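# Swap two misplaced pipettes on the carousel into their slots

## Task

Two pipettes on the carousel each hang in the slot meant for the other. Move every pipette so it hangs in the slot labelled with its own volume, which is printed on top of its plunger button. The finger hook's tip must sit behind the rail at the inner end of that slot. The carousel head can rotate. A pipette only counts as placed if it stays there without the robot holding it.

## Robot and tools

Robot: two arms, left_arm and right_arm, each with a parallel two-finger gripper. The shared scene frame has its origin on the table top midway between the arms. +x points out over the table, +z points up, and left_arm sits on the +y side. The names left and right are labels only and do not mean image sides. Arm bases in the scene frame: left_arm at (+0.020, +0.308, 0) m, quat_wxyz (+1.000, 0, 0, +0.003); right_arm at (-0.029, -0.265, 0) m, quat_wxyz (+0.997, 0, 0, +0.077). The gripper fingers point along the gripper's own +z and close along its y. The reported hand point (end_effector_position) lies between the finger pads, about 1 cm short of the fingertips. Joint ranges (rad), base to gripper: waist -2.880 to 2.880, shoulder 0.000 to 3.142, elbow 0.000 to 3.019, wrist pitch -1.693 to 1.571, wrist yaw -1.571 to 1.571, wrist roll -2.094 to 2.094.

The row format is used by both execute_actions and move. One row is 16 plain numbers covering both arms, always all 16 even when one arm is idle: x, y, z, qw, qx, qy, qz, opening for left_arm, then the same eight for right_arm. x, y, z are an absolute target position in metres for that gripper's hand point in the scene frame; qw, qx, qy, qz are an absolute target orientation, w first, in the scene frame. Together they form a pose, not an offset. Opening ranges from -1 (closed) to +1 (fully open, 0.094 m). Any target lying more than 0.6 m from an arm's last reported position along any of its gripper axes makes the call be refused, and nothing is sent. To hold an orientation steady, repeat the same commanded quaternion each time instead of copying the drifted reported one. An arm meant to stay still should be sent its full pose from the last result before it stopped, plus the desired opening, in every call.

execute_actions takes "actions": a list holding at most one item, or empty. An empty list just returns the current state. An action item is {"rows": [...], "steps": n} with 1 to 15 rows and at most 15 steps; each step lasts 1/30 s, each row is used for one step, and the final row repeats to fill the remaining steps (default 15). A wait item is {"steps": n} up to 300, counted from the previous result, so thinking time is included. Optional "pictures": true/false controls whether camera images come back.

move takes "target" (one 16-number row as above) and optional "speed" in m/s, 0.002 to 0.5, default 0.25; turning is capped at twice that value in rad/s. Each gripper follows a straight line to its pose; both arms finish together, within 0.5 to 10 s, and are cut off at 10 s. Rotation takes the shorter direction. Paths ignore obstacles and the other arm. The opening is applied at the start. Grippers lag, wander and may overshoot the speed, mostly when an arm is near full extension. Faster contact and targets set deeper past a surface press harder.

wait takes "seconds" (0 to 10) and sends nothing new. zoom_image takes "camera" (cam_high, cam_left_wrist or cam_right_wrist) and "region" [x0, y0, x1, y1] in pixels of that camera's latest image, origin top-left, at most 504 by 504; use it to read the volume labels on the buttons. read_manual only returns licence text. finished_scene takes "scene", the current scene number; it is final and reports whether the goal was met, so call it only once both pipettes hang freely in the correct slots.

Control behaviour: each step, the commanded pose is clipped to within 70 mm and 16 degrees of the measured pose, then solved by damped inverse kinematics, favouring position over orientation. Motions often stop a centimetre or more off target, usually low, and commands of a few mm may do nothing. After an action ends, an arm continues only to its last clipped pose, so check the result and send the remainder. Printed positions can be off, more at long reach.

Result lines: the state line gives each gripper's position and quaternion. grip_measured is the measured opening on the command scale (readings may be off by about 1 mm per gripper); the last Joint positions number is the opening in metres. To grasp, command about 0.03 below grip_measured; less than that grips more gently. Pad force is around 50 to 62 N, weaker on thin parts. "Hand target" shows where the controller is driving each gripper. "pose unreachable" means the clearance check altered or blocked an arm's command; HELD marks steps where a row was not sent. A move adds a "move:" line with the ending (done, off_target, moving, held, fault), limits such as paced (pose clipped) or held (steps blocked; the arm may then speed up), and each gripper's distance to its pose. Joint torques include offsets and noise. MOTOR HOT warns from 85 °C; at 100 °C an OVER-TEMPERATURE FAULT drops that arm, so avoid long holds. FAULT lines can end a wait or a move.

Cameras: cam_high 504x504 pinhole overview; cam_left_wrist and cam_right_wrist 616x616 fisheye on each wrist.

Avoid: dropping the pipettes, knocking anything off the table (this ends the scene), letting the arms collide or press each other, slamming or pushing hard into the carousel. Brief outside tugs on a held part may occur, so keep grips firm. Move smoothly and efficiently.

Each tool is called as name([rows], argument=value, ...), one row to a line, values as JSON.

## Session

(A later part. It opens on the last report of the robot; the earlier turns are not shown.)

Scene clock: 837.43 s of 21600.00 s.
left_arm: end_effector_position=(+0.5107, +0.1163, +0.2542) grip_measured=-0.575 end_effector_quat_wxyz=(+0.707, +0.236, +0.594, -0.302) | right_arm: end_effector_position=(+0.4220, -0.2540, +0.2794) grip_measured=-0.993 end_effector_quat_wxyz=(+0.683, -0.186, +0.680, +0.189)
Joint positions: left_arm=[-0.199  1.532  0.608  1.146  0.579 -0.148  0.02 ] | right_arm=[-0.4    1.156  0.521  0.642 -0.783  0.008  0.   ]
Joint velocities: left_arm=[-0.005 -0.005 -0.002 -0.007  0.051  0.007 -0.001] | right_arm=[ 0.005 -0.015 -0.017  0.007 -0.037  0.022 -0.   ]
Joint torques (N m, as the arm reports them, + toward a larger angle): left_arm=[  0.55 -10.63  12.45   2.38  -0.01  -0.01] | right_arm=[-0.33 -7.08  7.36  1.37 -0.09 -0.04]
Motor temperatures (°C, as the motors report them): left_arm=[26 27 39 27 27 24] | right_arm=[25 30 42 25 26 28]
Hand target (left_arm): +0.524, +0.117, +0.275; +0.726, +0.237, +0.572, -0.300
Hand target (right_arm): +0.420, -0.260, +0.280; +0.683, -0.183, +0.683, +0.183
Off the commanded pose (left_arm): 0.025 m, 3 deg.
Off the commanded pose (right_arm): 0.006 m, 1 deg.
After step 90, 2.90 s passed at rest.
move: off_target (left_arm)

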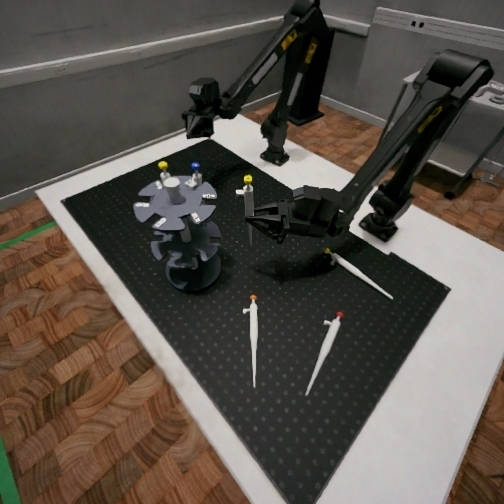

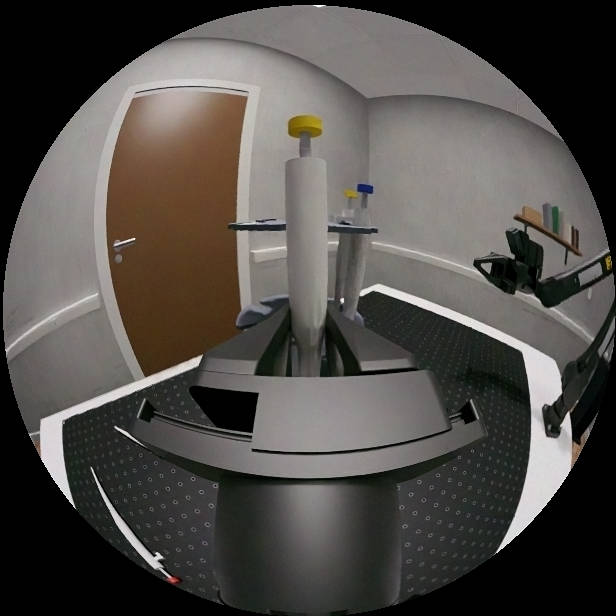

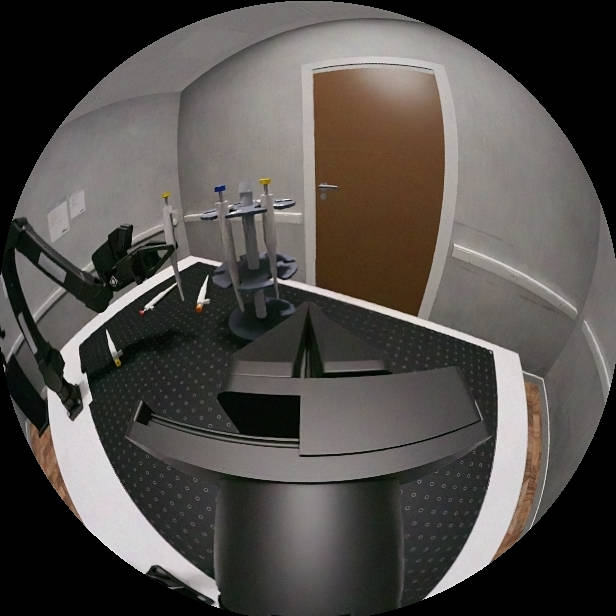

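move(target=[0.553,0.096,0.288,0.7378,0.2303,0.5560,-0.3056,-0.605, 0.42,-0.26,0.28,0.683,-0.183,0.683,0.183,-1], speed=0.04)

zoom_image(camera="cam_high", region=[120, 140, 300, 300])

Scene clock: 843.10 s of 21600.00 s.
left_arm: end_effector_position=(+0.5410, +0.1028, +0.2692) grip_measured=-0.575 end_effector_quat_wxyz=(+0.722, +0.227, +0.578, -0.304) | right_arm: end_effector_position=(+0.4220, -0.2540, +0.2794) grip_measured=-0.993 end_effector_quat_wxyz=(+0.683, -0.186, +0.680, +0.189)
Joint positions: left_arm=[-0.223  1.594  0.703  1.16   0.54  -0.164  0.02 ] | right_arm=[-0.4    1.156  0.521  0.642 -0.783  0.008  0.   ]
Joint velocities: left_arm=[-0.005  0.005  0.017 -0.002 -0.037 -0.051 -0.001] | right_arm=[-0.005  0.005  0.007  0.012  0.066 -0.037 -0.   ]
Joint torques (N m, as the arm reports them, + toward a larger angle): left_arm=[ -1.51 -12.12  12.87   2.41  -0.24  -0.03] | right_arm=[-0.06 -7.07  7.33  1.42 -0.12 -0.1 ]
Motor temperatures (°C, as the motors report them): left_arm=[26 27 39 27 27 24] | right_arm=[25 30 42 25 26 28]
Hand target (left_arm): +0.551, +0.096, +0.288; +0.738, +0.230, +0.556, -0.306
Hand target (right_arm): +0.420, -0.260, +0.280; +0.683, -0.183, +0.683, +0.183
Off the commanded pose (left_arm): 0.023 m, 3 deg.
Off the commanded pose (right_arm): 0.006 m, 1 deg.
After step 90, 0.93 s passed at rest.
move: off_target (left_arm)

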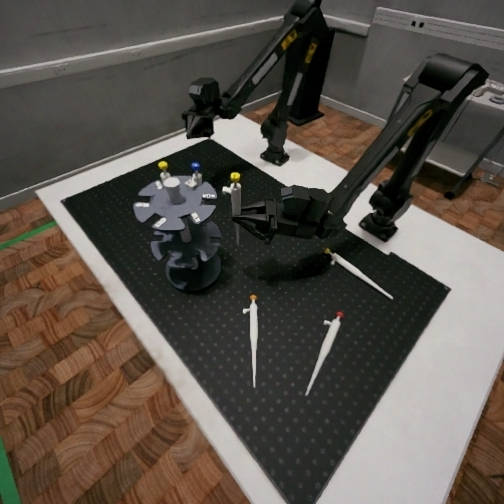

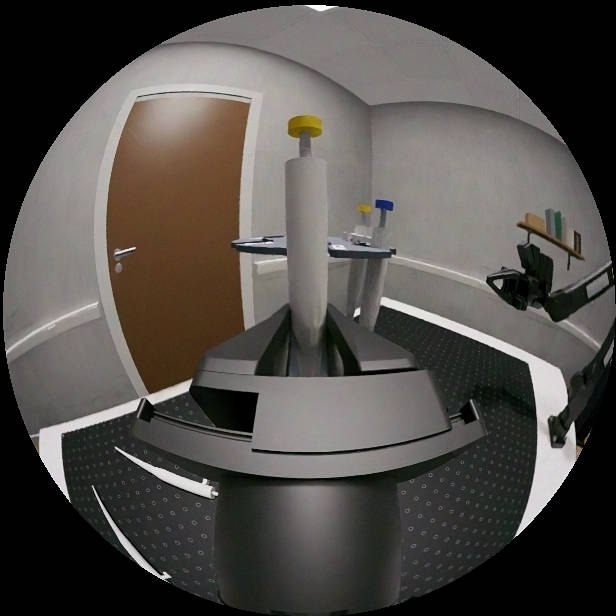

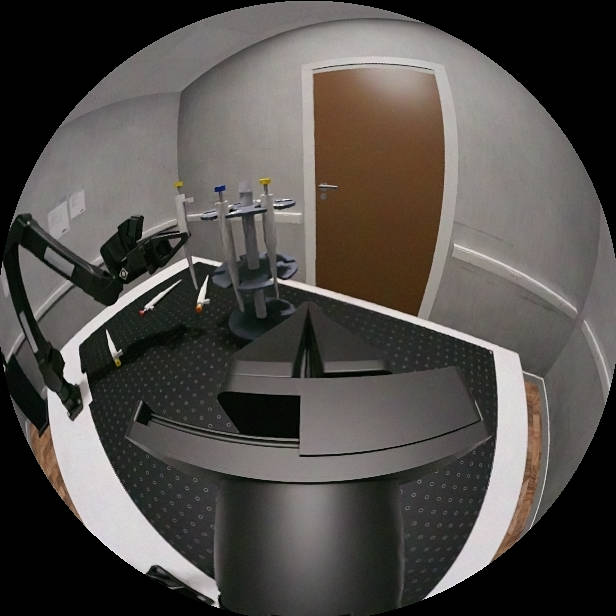

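Region (120, 140, 300, 300) of cam_high's 504x504 image, scaled by 2.800, with more detail than that image has.

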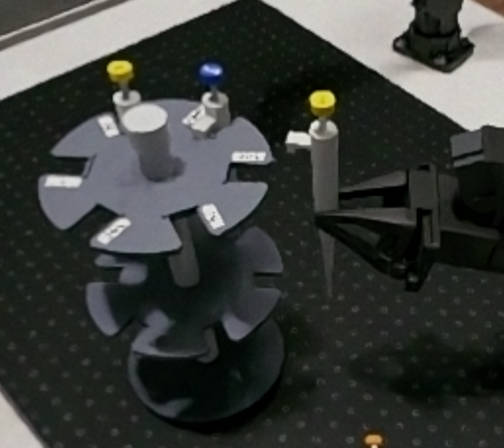

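zoom_image(camera="cam_left_wrist", region=[220, 180, 410, 300])

Region (220, 180, 410, 300) of cam_left_wrist's 616x616 image, scaled by 2.653, with more detail than that image has; it fills the top 318 rows of this view, and the rest is white.

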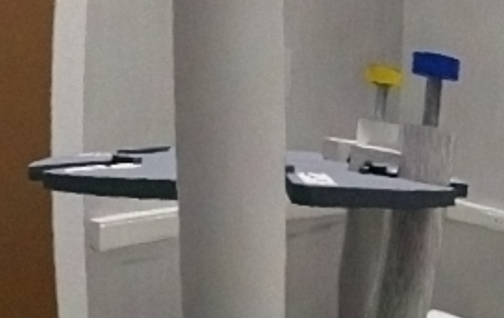

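move(target=[0.571,0.072,0.287,0.7378,0.2303,0.5560,-0.3056,-0.605, 0.42,-0.26,0.28,0.683,-0.183,0.683,0.183,-1], speed=0.03)

zoom_image(camera="cam_left_wrist", region=[200, 160, 420, 320])

Scene clock: 853.87 s of 21600.00 s.
left_arm: end_effector_position=(+0.5578, +0.0797, +0.2730) grip_measured=-0.575 end_effector_quat_wxyz=(+0.727, +0.225, +0.571, -0.308) | right_arm: end_effector_position=(+0.4220, -0.2540, +0.2794) grip_measured=-0.993 end_effector_quat_wxyz=(+0.683, -0.186, +0.680, +0.189)
Joint positions: left_arm=[-0.266  1.643  0.768  1.16   0.499 -0.165  0.02 ] | right_arm=[-0.4    1.156  0.521  0.642 -0.783  0.008  0.   ]
Joint velocities: left_arm=[-0.015  0.005 -0.002 -0.022  0.007 -0.051 -0.001] | right_arm=[-0.005 -0.005  0.007 -0.012 -0.066 -0.022 -0.   ]
Joint torques (N m, as the arm reports them, + toward a larger angle): left_arm=[ -1.47 -13.35  13.21   1.64  -0.27   0.13] | right_arm=[-0.27 -7.91  7.37  1.38 -0.05 -0.08]
Motor temperatures (°C, as the motors report them): left_arm=[26 27 39 27 27 24] | right_arm=[25 30 41 25 26 28]
Hand target (left_arm): +0.569, +0.072, +0.287; +0.738, +0.230, +0.556, -0.306
Hand target (right_arm): +0.420, -0.260, +0.280; +0.683, -0.183, +0.683, +0.183
Off the commanded pose (left_arm): 0.021 m, 2 deg.
Off the commanded pose (right_arm): 0.006 m, 1 deg.
After step 90, 5.93 s passed at rest.
move: off_target (left_arm)

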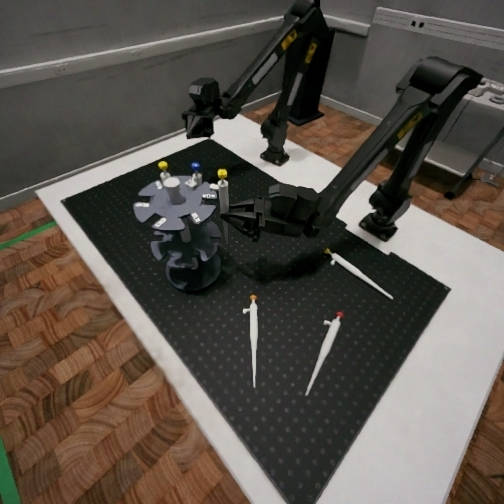

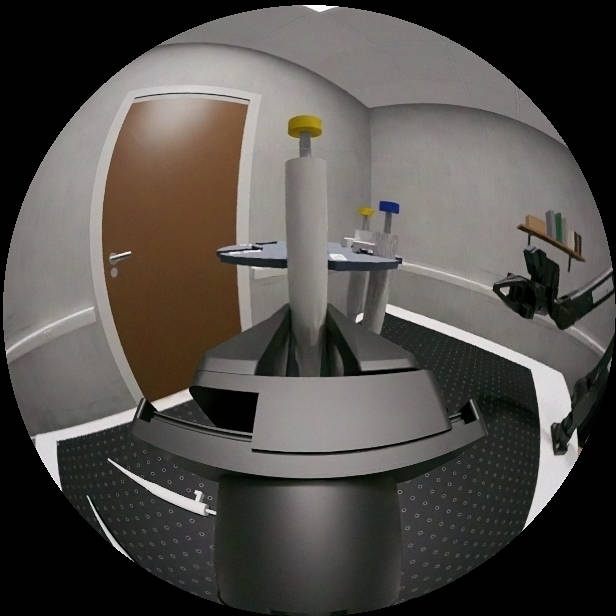

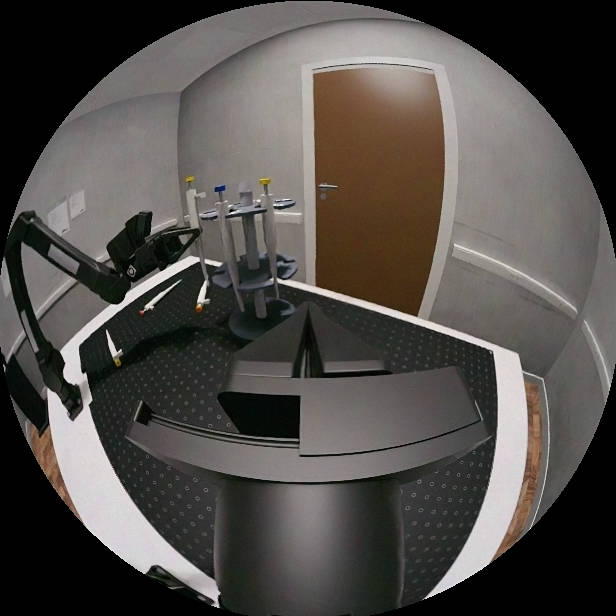

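Region (200, 160, 420, 320) of cam_left_wrist's 616x616 image, scaled by 2.291, with more detail than that image has; it fills the top 367 rows of this view, and the rest is white.

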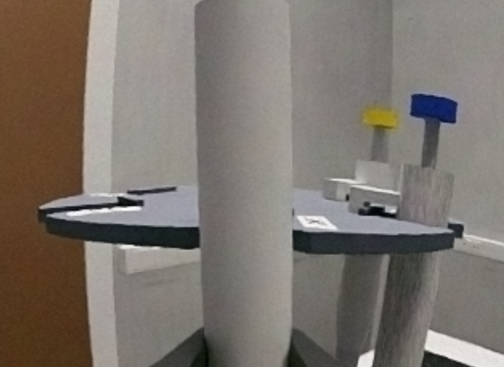

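move(target=[0.584,0.0565,0.281,0.7317,0.2337,0.5640,-0.3030,-0.605, 0.42,-0.26,0.28,0.683,-0.183,0.683,0.183,-1], speed=0.02)

zoom_image(camera="cam_high", region=[120, 140, 300, 300])

Scene clock: 860.60 s of 21600.00 s.
left_arm: end_effector_position=(+0.5701, +0.0651, +0.2698) grip_measured=-0.575 end_effector_quat_wxyz=(+0.724, +0.229, +0.574, -0.305) | right_arm: end_effector_position=(+0.4220, -0.2540, +0.2794) grip_measured=-0.993 end_effector_quat_wxyz=(+0.683, -0.186, +0.680, +0.189)
Joint positions: left_arm=[-0.29   1.675  0.812  1.132  0.48  -0.145  0.02 ] | right_arm=[-0.4    1.156  0.521  0.642 -0.783  0.008  0.   ]
Joint velocities: left_arm=[-0.015  0.005 -0.002  0.007 -0.037 -0.007 -0.001] | right_arm=[-0.005  0.015  0.002  0.007  0.007  0.066  0.001]
Joint torques (N m, as the arm reports them, + toward a larger angle): left_arm=[ -1.3  -13.41  13.32   1.08  -0.26   0.1 ] | right_arm=[-0.58 -7.18  7.4   1.43 -0.08 -0.08]
Motor temperatures (°C, as the motors report them): left_arm=[26 27 39 27 27 24] | right_arm=[25 30 41 25 26 28]
Hand target (left_arm): +0.583, +0.057, +0.281; +0.732, +0.234, +0.564, -0.303
Hand target (right_arm): +0.420, -0.260, +0.280; +0.683, -0.183, +0.683, +0.183
Off the commanded pose (left_arm): 0.020 m, 2 deg.
Off the commanded pose (right_arm): 0.006 m, 1 deg.
After step 90, 1.67 s passed at rest.
move: off_target (left_arm)

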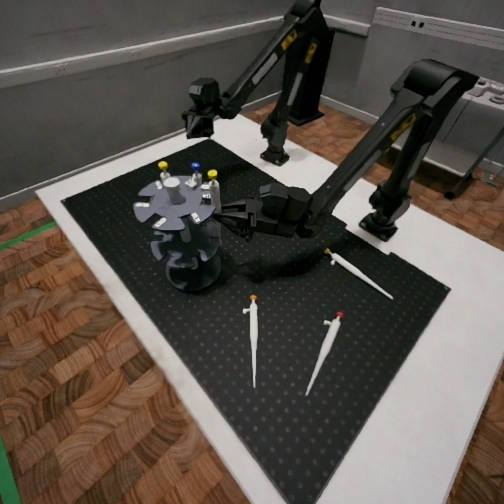

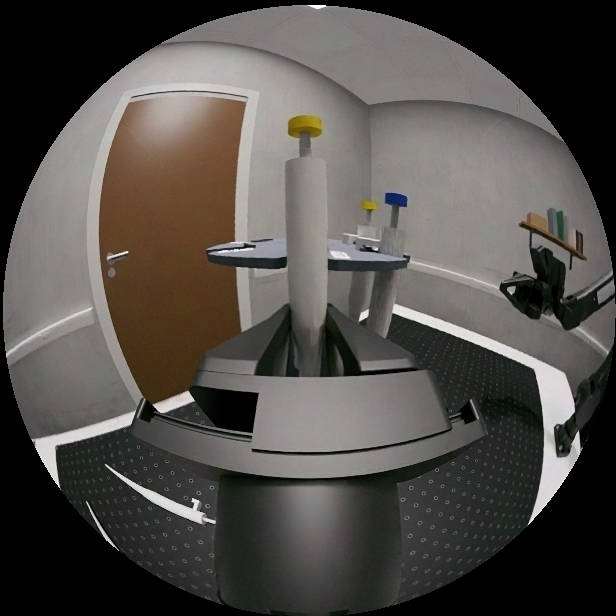

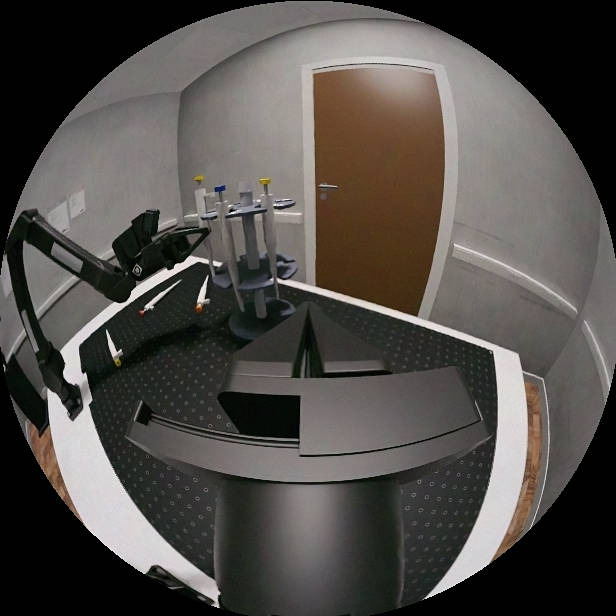

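Region (120, 140, 300, 300) of cam_high's 504x504 image, scaled by 2.800, with more detail than that image has.

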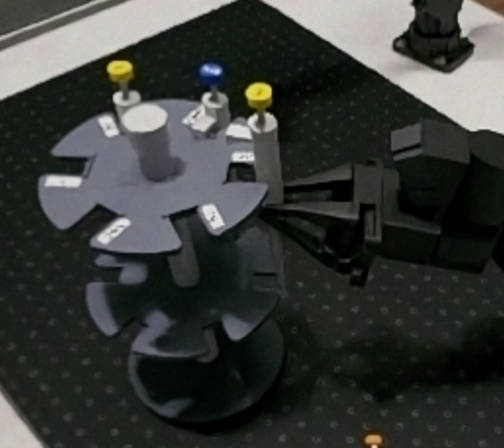

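move(target=[0.595,0.0455,0.280,0.7317,0.2337,0.5640,-0.3030,-0.605, 0.42,-0.26,0.28,0.683,-0.183,0.683,0.183,-1], speed=0.015)

zoom_image(camera="cam_high", region=[120, 140, 300, 300])

Scene clock: 866.00 s of 21600.00 s.
left_arm: end_effector_position=(+0.5813, +0.0546, +0.2692) grip_measured=-0.575 end_effector_quat_wxyz=(+0.725, +0.229, +0.574, -0.305) | right_arm: end_effector_position=(+0.4220, -0.2540, +0.2794) grip_measured=-0.993 end_effector_quat_wxyz=(+0.683, -0.186, +0.680, +0.189)
Joint positions: left_arm=[-0.305  1.704  0.851  1.12   0.465 -0.14   0.02 ] | right_arm=[-0.4    1.156  0.521  0.642 -0.783  0.008  0.   ]
Joint velocities: left_arm=[-0.005  0.005 -0.017 -0.007  0.007 -0.007 -0.001] | right_arm=[-0.015  0.005 -0.017  0.012 -0.007 -0.007  0.001]
Joint torques (N m, as the arm reports them, + toward a larger angle): left_arm=[ -1.57 -14.45  13.45   0.98  -0.22   0.12] | right_arm=[ 0.1  -7.11  7.31  1.41 -0.1  -0.09]
Motor temperatures (°C, as the motors report them): left_arm=[26 28 39 27 27 24] | right_arm=[25 30 41 25 26 28]
Hand target (left_arm): +0.594, +0.046, +0.280; +0.732, +0.233, +0.564, -0.303
Hand target (right_arm): +0.420, -0.260, +0.280; +0.683, -0.183, +0.683, +0.183
Off the commanded pose (left_arm): 0.020 m, 1 deg.
Off the commanded pose (right_arm): 0.006 m, 1 deg.
move: off_target (left_arm)

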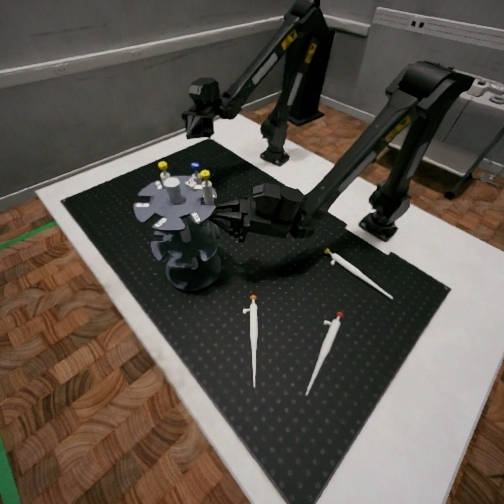

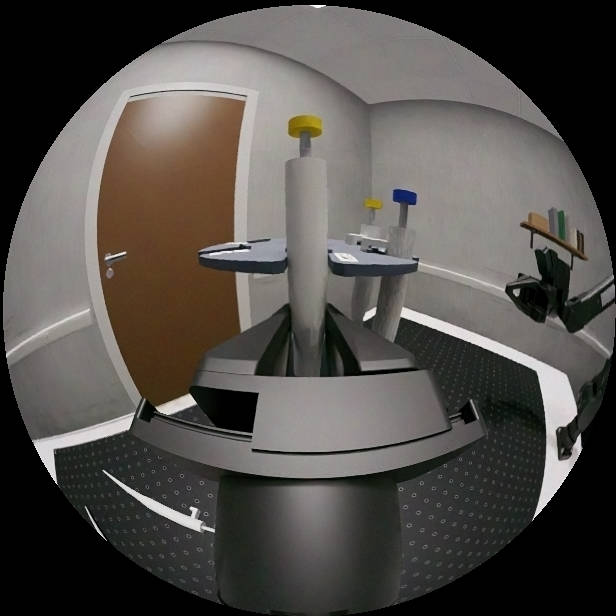

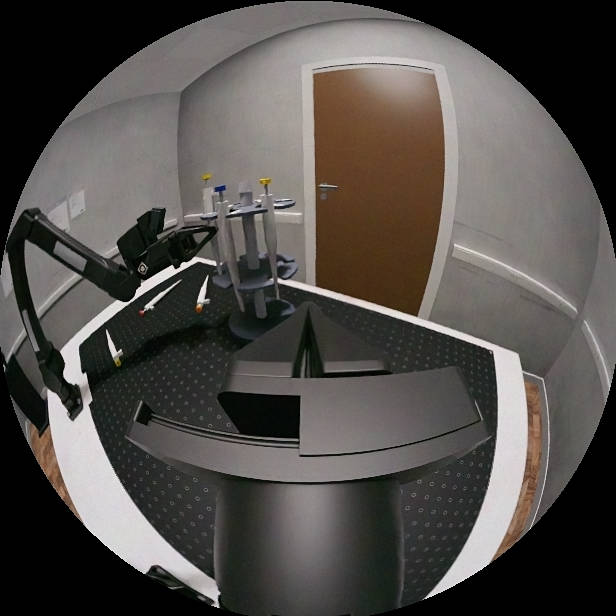

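Region (120, 140, 300, 300) of cam_high's 504x504 image, scaled by 2.800, with more detail than that image has.

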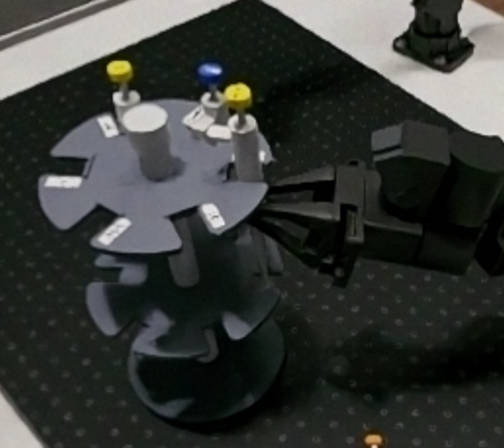

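move(target=[0.599,0.0415,0.279,0.7317,0.2337,0.5640,-0.3030,-0.605, 0.42,-0.26,0.28,0.683,-0.183,0.683,0.183,-1], speed=0.01)

zoom_image(camera="cam_left_wrist", region=[190, 160, 430, 320])

Scene clock: 871.50 s of 21600.00 s.
left_arm: end_effector_position=(+0.5851, +0.0506, +0.2687) grip_measured=-0.575 end_effector_quat_wxyz=(+0.725, +0.230, +0.573, -0.305) | right_arm: end_effector_position=(+0.4220, -0.2540, +0.2794) grip_measured=-0.993 end_effector_quat_wxyz=(+0.683, -0.186, +0.680, +0.189)
Joint positions: left_arm=[-0.31   1.715  0.866  1.117  0.461 -0.138  0.02 ] | right_arm=[-0.4    1.156  0.521  0.642 -0.783  0.008  0.   ]
Joint velocities: left_arm=[ 0.005  0.005 -0.007 -0.022 -0.037 -0.037 -0.001] | right_arm=[-0.005 -0.015 -0.017 -0.007 -0.022  0.051  0.   ]
Joint torques (N m, as the arm reports them, + toward a larger angle): left_arm=[ -1.58 -14.55  13.43   1.06  -0.26   0.15] | right_arm=[-0.37 -7.1   7.44  1.44 -0.11 -0.06]
Motor temperatures (°C, as the motors report them): left_arm=[26 28 39 26 27 24] | right_arm=[25 30 41 25 26 28]
Hand target (left_arm): +0.598, +0.042, +0.279; +0.732, +0.234, +0.564, -0.303
Hand target (right_arm): +0.420, -0.260, +0.280; +0.683, -0.183, +0.683, +0.183
Off the commanded pose (left_arm): 0.020 m, 1 deg.
Off the commanded pose (right_arm): 0.006 m, 1 deg.
move: off_target (left_arm)

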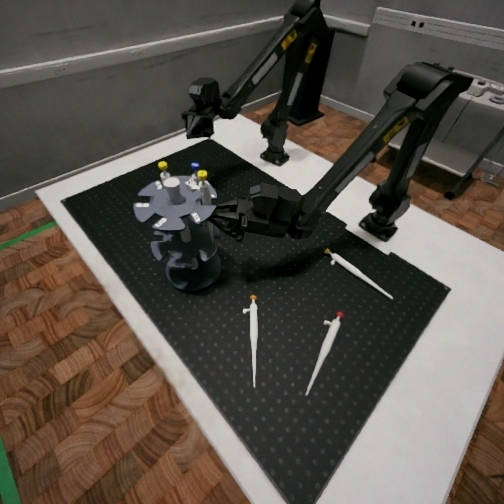

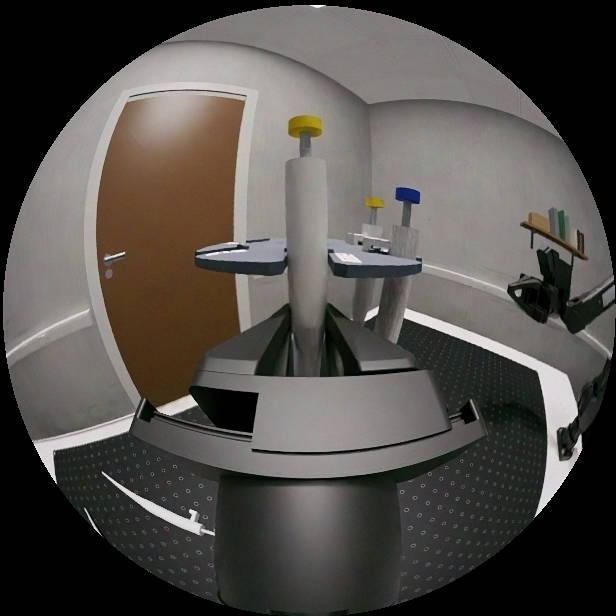

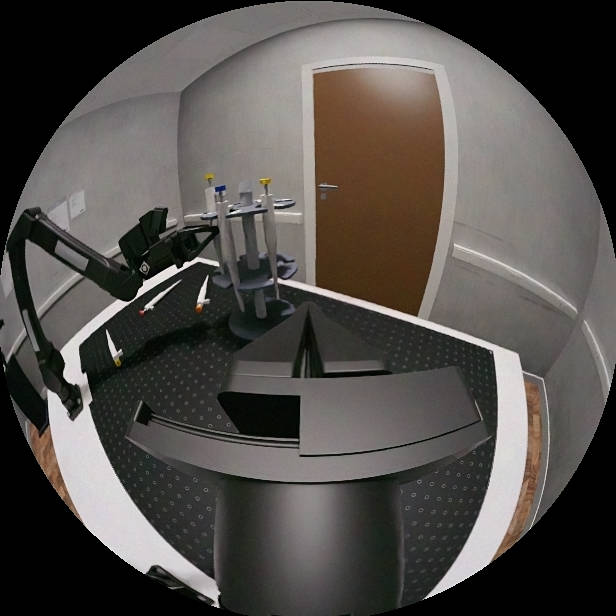

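Region (190, 160, 430, 320) of cam_left_wrist's 616x616 image, scaled by 2.100, with more detail than that image has.

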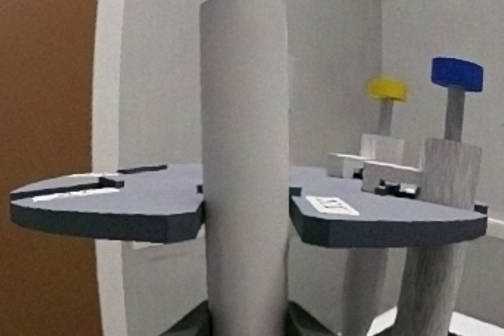

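move(target=[0.603,0.0375,0.278,0.7317,0.2337,0.5640,-0.3030,-0.605, 0.42,-0.26,0.28,0.683,-0.183,0.683,0.183,-1], speed=0.01)

zoom_image(camera="cam_high", region=[120, 140, 300, 300])

Scene clock: 875.93 s of 21600.00 s.
left_arm: end_effector_position=(+0.5870, +0.0494, +0.2652) grip_measured=-0.575 end_effector_quat_wxyz=(+0.724, +0.228, +0.576, -0.304) | right_arm: end_effector_position=(+0.4220, -0.2540, +0.2794) grip_measured=-0.993 end_effector_quat_wxyz=(+0.683, -0.186, +0.680, +0.189)
Joint positions: left_arm=[-0.313  1.724  0.869  1.117  0.456 -0.138  0.02 ] | right_arm=[-0.4    1.156  0.521  0.642 -0.783  0.008  0.   ]
Joint velocities: left_arm=[-0.015  0.005  0.002  0.012 -0.022 -0.037 -0.   ] | right_arm=[-0.005 -0.005 -0.017 -0.002 -0.081 -0.066  0.001]
Joint torques (N m, as the arm reports them, + toward a larger angle): left_arm=[ -1.82 -14.27  14.37   0.97  -0.27   0.13] | right_arm=[-0.3  -7.02  7.31  1.32 -0.1  -0.07]
Motor temperatures (°C, as the motors report them): left_arm=[26 28 39 26 27 24] | right_arm=[25 30 41 25 26 28]
Hand target (left_arm): +0.601, +0.038, +0.278; +0.732, +0.233, +0.564, -0.303
Hand target (right_arm): +0.420, -0.260, +0.280; +0.683, -0.183, +0.683, +0.183
Off the commanded pose (left_arm): 0.024 m, 2 deg.
Off the commanded pose (right_arm): 0.006 m, 1 deg.
move: off_target (left_arm)

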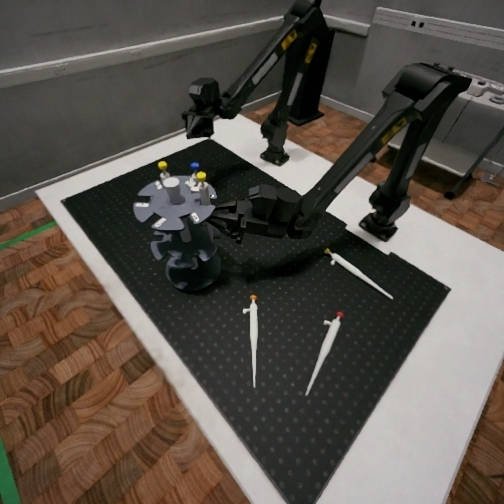

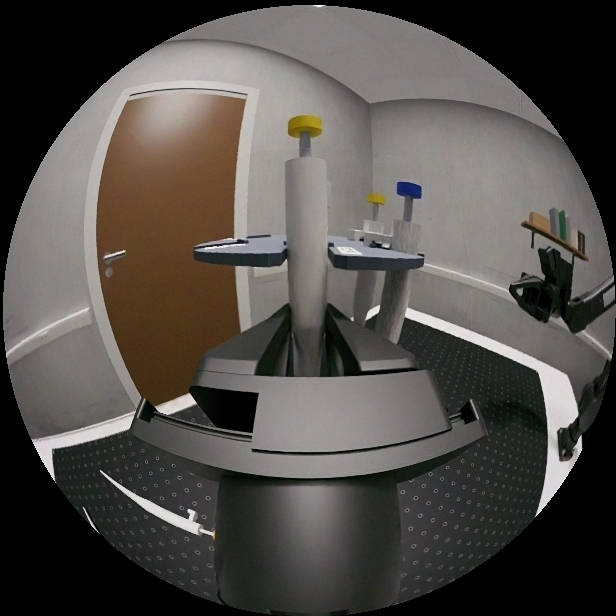

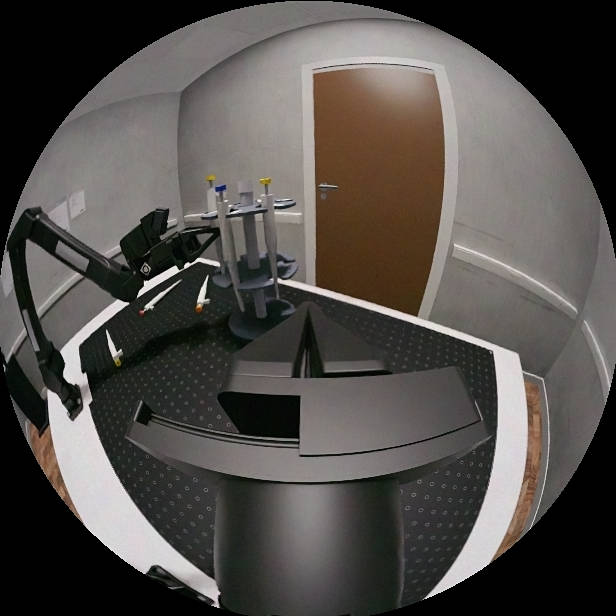

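Region (120, 140, 300, 300) of cam_high's 504x504 image, scaled by 2.800, with more detail than that image has.

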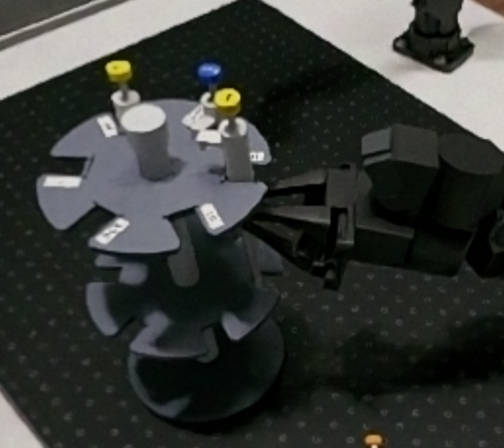

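move(target=[0.595,0.042,0.262,0.7255,0.2370,0.5720,-0.3005,-0.605, 0.42,-0.26,0.28,0.683,-0.183,0.683,0.183,-1], speed=0.015)

Scene clock: 878.70 s of 21600.00 s.
left_arm: end_effector_position=(+0.5870, +0.0493, +0.2650) grip_measured=-0.575 end_effector_quat_wxyz=(+0.725, +0.230, +0.575, -0.302) | right_arm: end_effector_position=(+0.4220, -0.2540, +0.2794) grip_measured=-0.993 end_effector_quat_wxyz=(+0.683, -0.186, +0.680, +0.189)
Joint positions: left_arm=[-0.313  1.724  0.869  1.117  0.456 -0.132  0.02 ] | right_arm=[-0.4    1.156  0.521  0.642 -0.783  0.008  0.   ]
Joint velocities: left_arm=[-0.005 -0.015 -0.002 -0.027  0.037 -0.066 -0.001] | right_arm=[-0.005  0.005  0.002 -0.007 -0.022  0.051 -0.   ]
Joint torques (N m, as the arm reports them, + toward a larger angle): left_arm=[ -1.67 -13.91  11.17   1.51  -0.03   0.15] | right_arm=[-0.63 -7.1   7.41  1.41 -0.08 -0.09]
Motor temperatures (°C, as the motors report them): left_arm=[26 28 39 26 27 24] | right_arm=[25 30 41 25 26 28]
Hand target (left_arm): +0.594, +0.042, +0.262; +0.725, +0.237, +0.572, -0.301
Hand target (right_arm): +0.420, -0.260, +0.280; +0.683, -0.183, +0.683, +0.183
Off the commanded pose (left_arm): 0.011 m, 1 deg.
Off the commanded pose (right_arm): 0.006 m, 1 deg.
move: off_target (left_arm)

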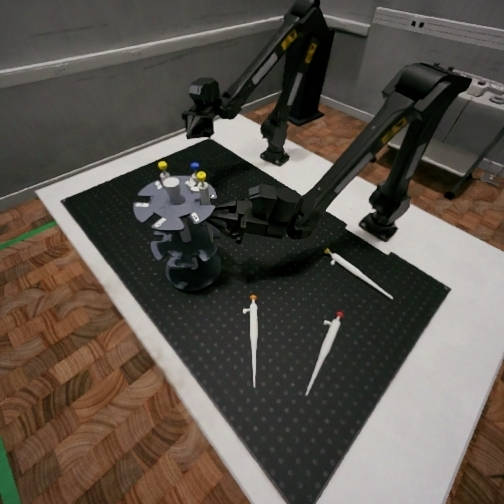

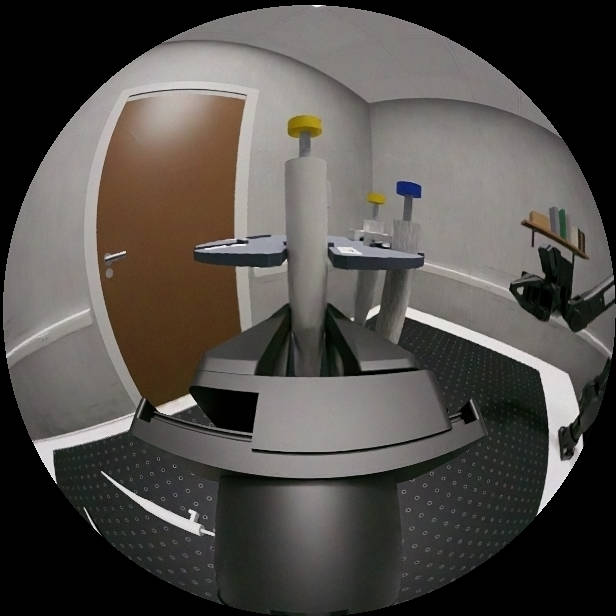

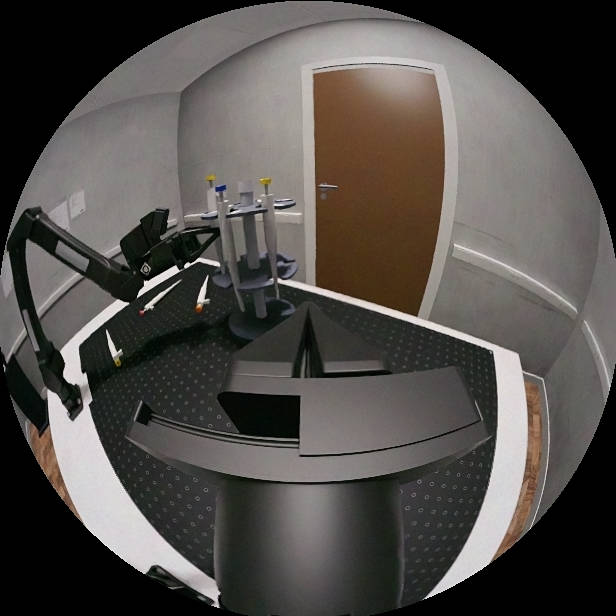

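move(target=[0.595,0.042,0.248,0.7255,0.2370,0.5720,-0.3005,-0.605, 0.42,-0.26,0.28,0.683,-0.183,0.683,0.183,-1], speed=0.015)

Scene clock: 883.03 s of 21600.00 s.
left_arm: end_effector_position=(+0.5890, +0.0487, +0.2539) grip_measured=-0.575 end_effector_quat_wxyz=(+0.724, +0.231, +0.576, -0.300) | right_arm: end_effector_position=(+0.4220, -0.2540, +0.2794) grip_measured=-0.993 end_effector_quat_wxyz=(+0.683, -0.186, +0.680, +0.189)
Joint positions: left_arm=[-0.313  1.752  0.869  1.142  0.456 -0.127  0.02 ] | right_arm=[-0.4    1.156  0.521  0.642 -0.783  0.008  0.   ]
Joint velocities: left_arm=[-0.005 -0.015 -0.002  0.017  0.007 -0.007  0.001] | right_arm=[-0.005  0.005  0.002 -0.002 -0.022 -0.007 -0.001]
Joint torques (N m, as the arm reports them, + toward a larger angle): left_arm=[ -1.28 -13.88  10.3    1.93   0.     0.12] | right_arm=[-0.22 -7.52  7.35  1.42 -0.09 -0.07]
Motor temperatures (°C, as the motors report them): left_arm=[26 28 39 26 27 24] | right_arm=[25 30 41 25 26 28]
Hand target (left_arm): +0.595, +0.042, +0.248; +0.725, +0.237, +0.572, -0.301
Hand target (right_arm): +0.420, -0.260, +0.280; +0.683, -0.183, +0.683, +0.183
Off the commanded pose (left_arm): 0.011 m, 1 deg.
Off the commanded pose (right_arm): 0.006 m, 1 deg.
move: off_target (left_arm)

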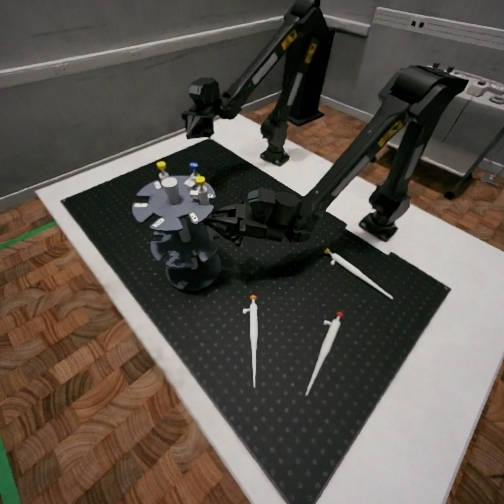

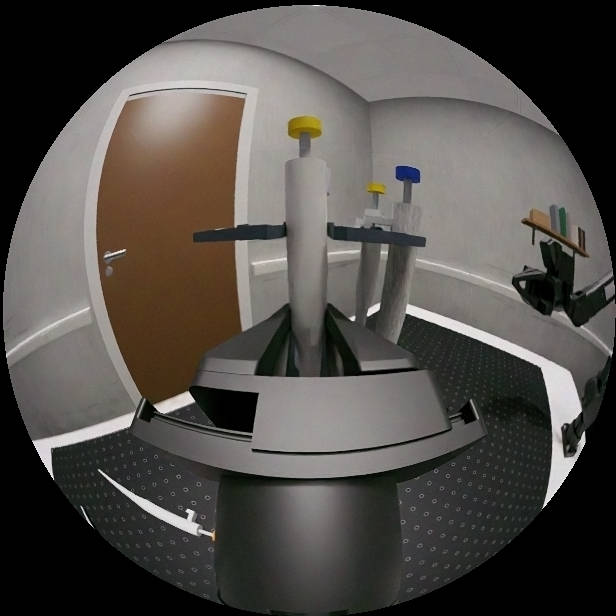

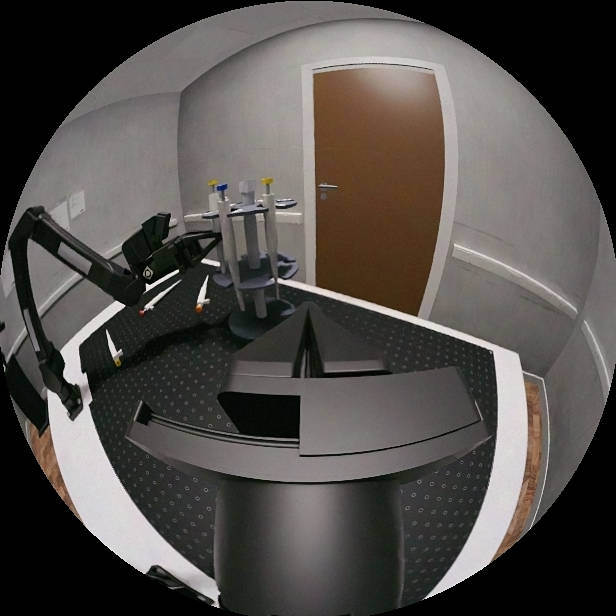

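move(target=[0.589,0.045,0.240,0.7255,0.2370,0.5720,-0.3005,-0.605, 0.42,-0.26,0.28,0.683,-0.183,0.683,0.183,-1], speed=0.012)

zoom_image(camera="cam_high", region=[120, 140, 300, 300])

Scene clock: 887.17 s of 21600.00 s.
left_arm: end_effector_position=(+0.5886, +0.0487, +0.2538) grip_measured=-0.575 end_effector_quat_wxyz=(+0.729, +0.232, +0.569, -0.300) | right_arm: end_effector_position=(+0.4220, -0.2540, +0.2794) grip_measured=-0.993 end_effector_quat_wxyz=(+0.683, -0.186, +0.680, +0.189)
Joint positions: left_arm=[-0.313  1.762  0.869  1.168  0.457 -0.127  0.02 ] | right_arm=[-0.4    1.156  0.521  0.642 -0.783  0.008  0.   ]
Joint velocities: left_arm=[-0.015 -0.015  0.007  0.012  0.007 -0.037 -0.001] | right_arm=[-0.005  0.005  0.002 -0.007 -0.007 -0.037  0.   ]
Joint torques (N m, as the arm reports them, + toward a larger angle): left_arm=[ -0.96 -14.14   8.04   2.06   0.03   0.09] | right_arm=[ 0.08 -7.37  7.37  1.46 -0.09 -0.07]
Motor temperatures (°C, as the motors report them): left_arm=[26 28 39 27 27 24] | right_arm=[25 30 41 25 26 28]
Hand target (left_arm): +0.589, +0.045, +0.240; +0.725, +0.237, +0.572, -0.300
Hand target (right_arm): +0.420, -0.260, +0.280; +0.683, -0.183, +0.683, +0.183
Off the commanded pose (left_arm): 0.014 m, 1 deg.
Off the commanded pose (right_arm): 0.006 m, 1 deg.
move: off_target (left_arm)

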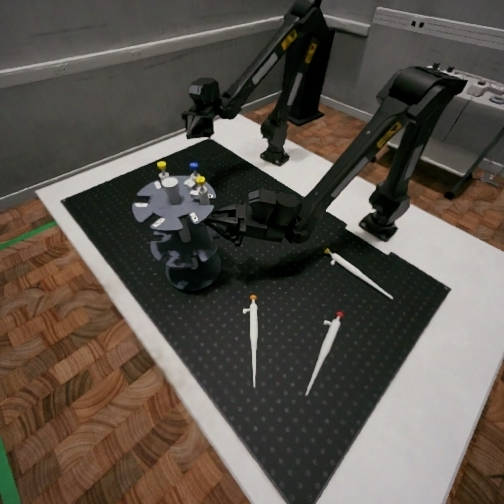

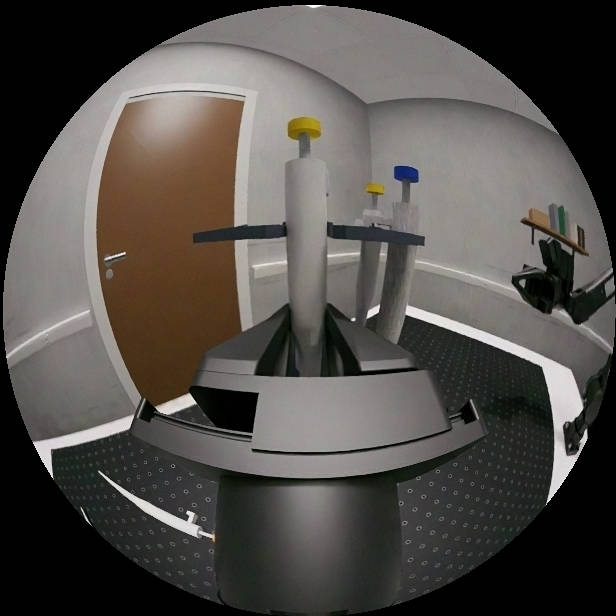

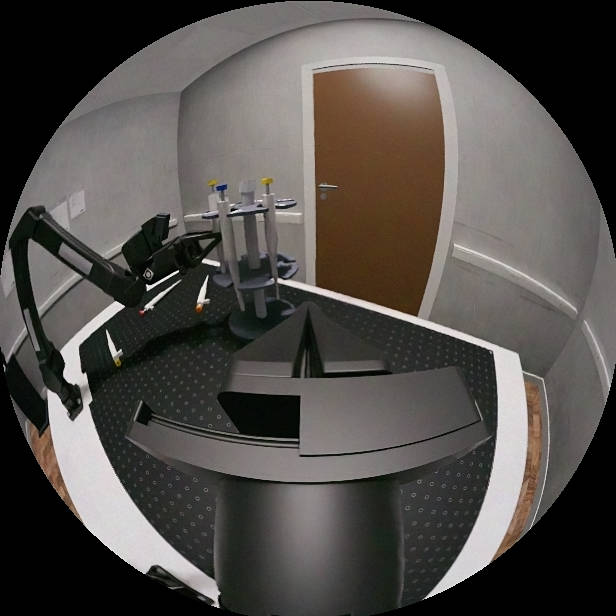

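Region (120, 140, 300, 300) of cam_high's 504x504 image, scaled by 2.800, with more detail than that image has.

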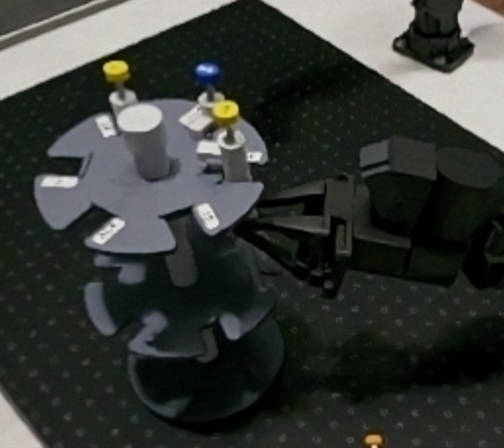

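zoom_image(camera="cam_right_wrist", region=[180, 160, 320, 260])

Region (180, 160, 320, 260) of cam_right_wrist's 616x616 image, scaled by 3.600, with more detail than that image has; it fills the top 360 rows of this view, and the rest is white.

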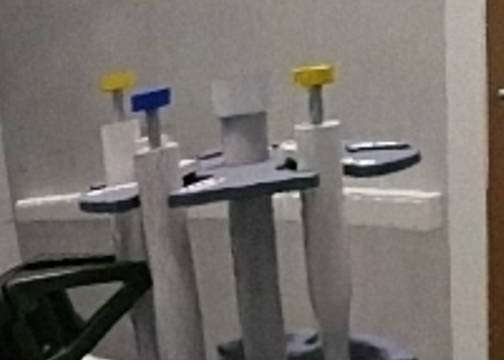

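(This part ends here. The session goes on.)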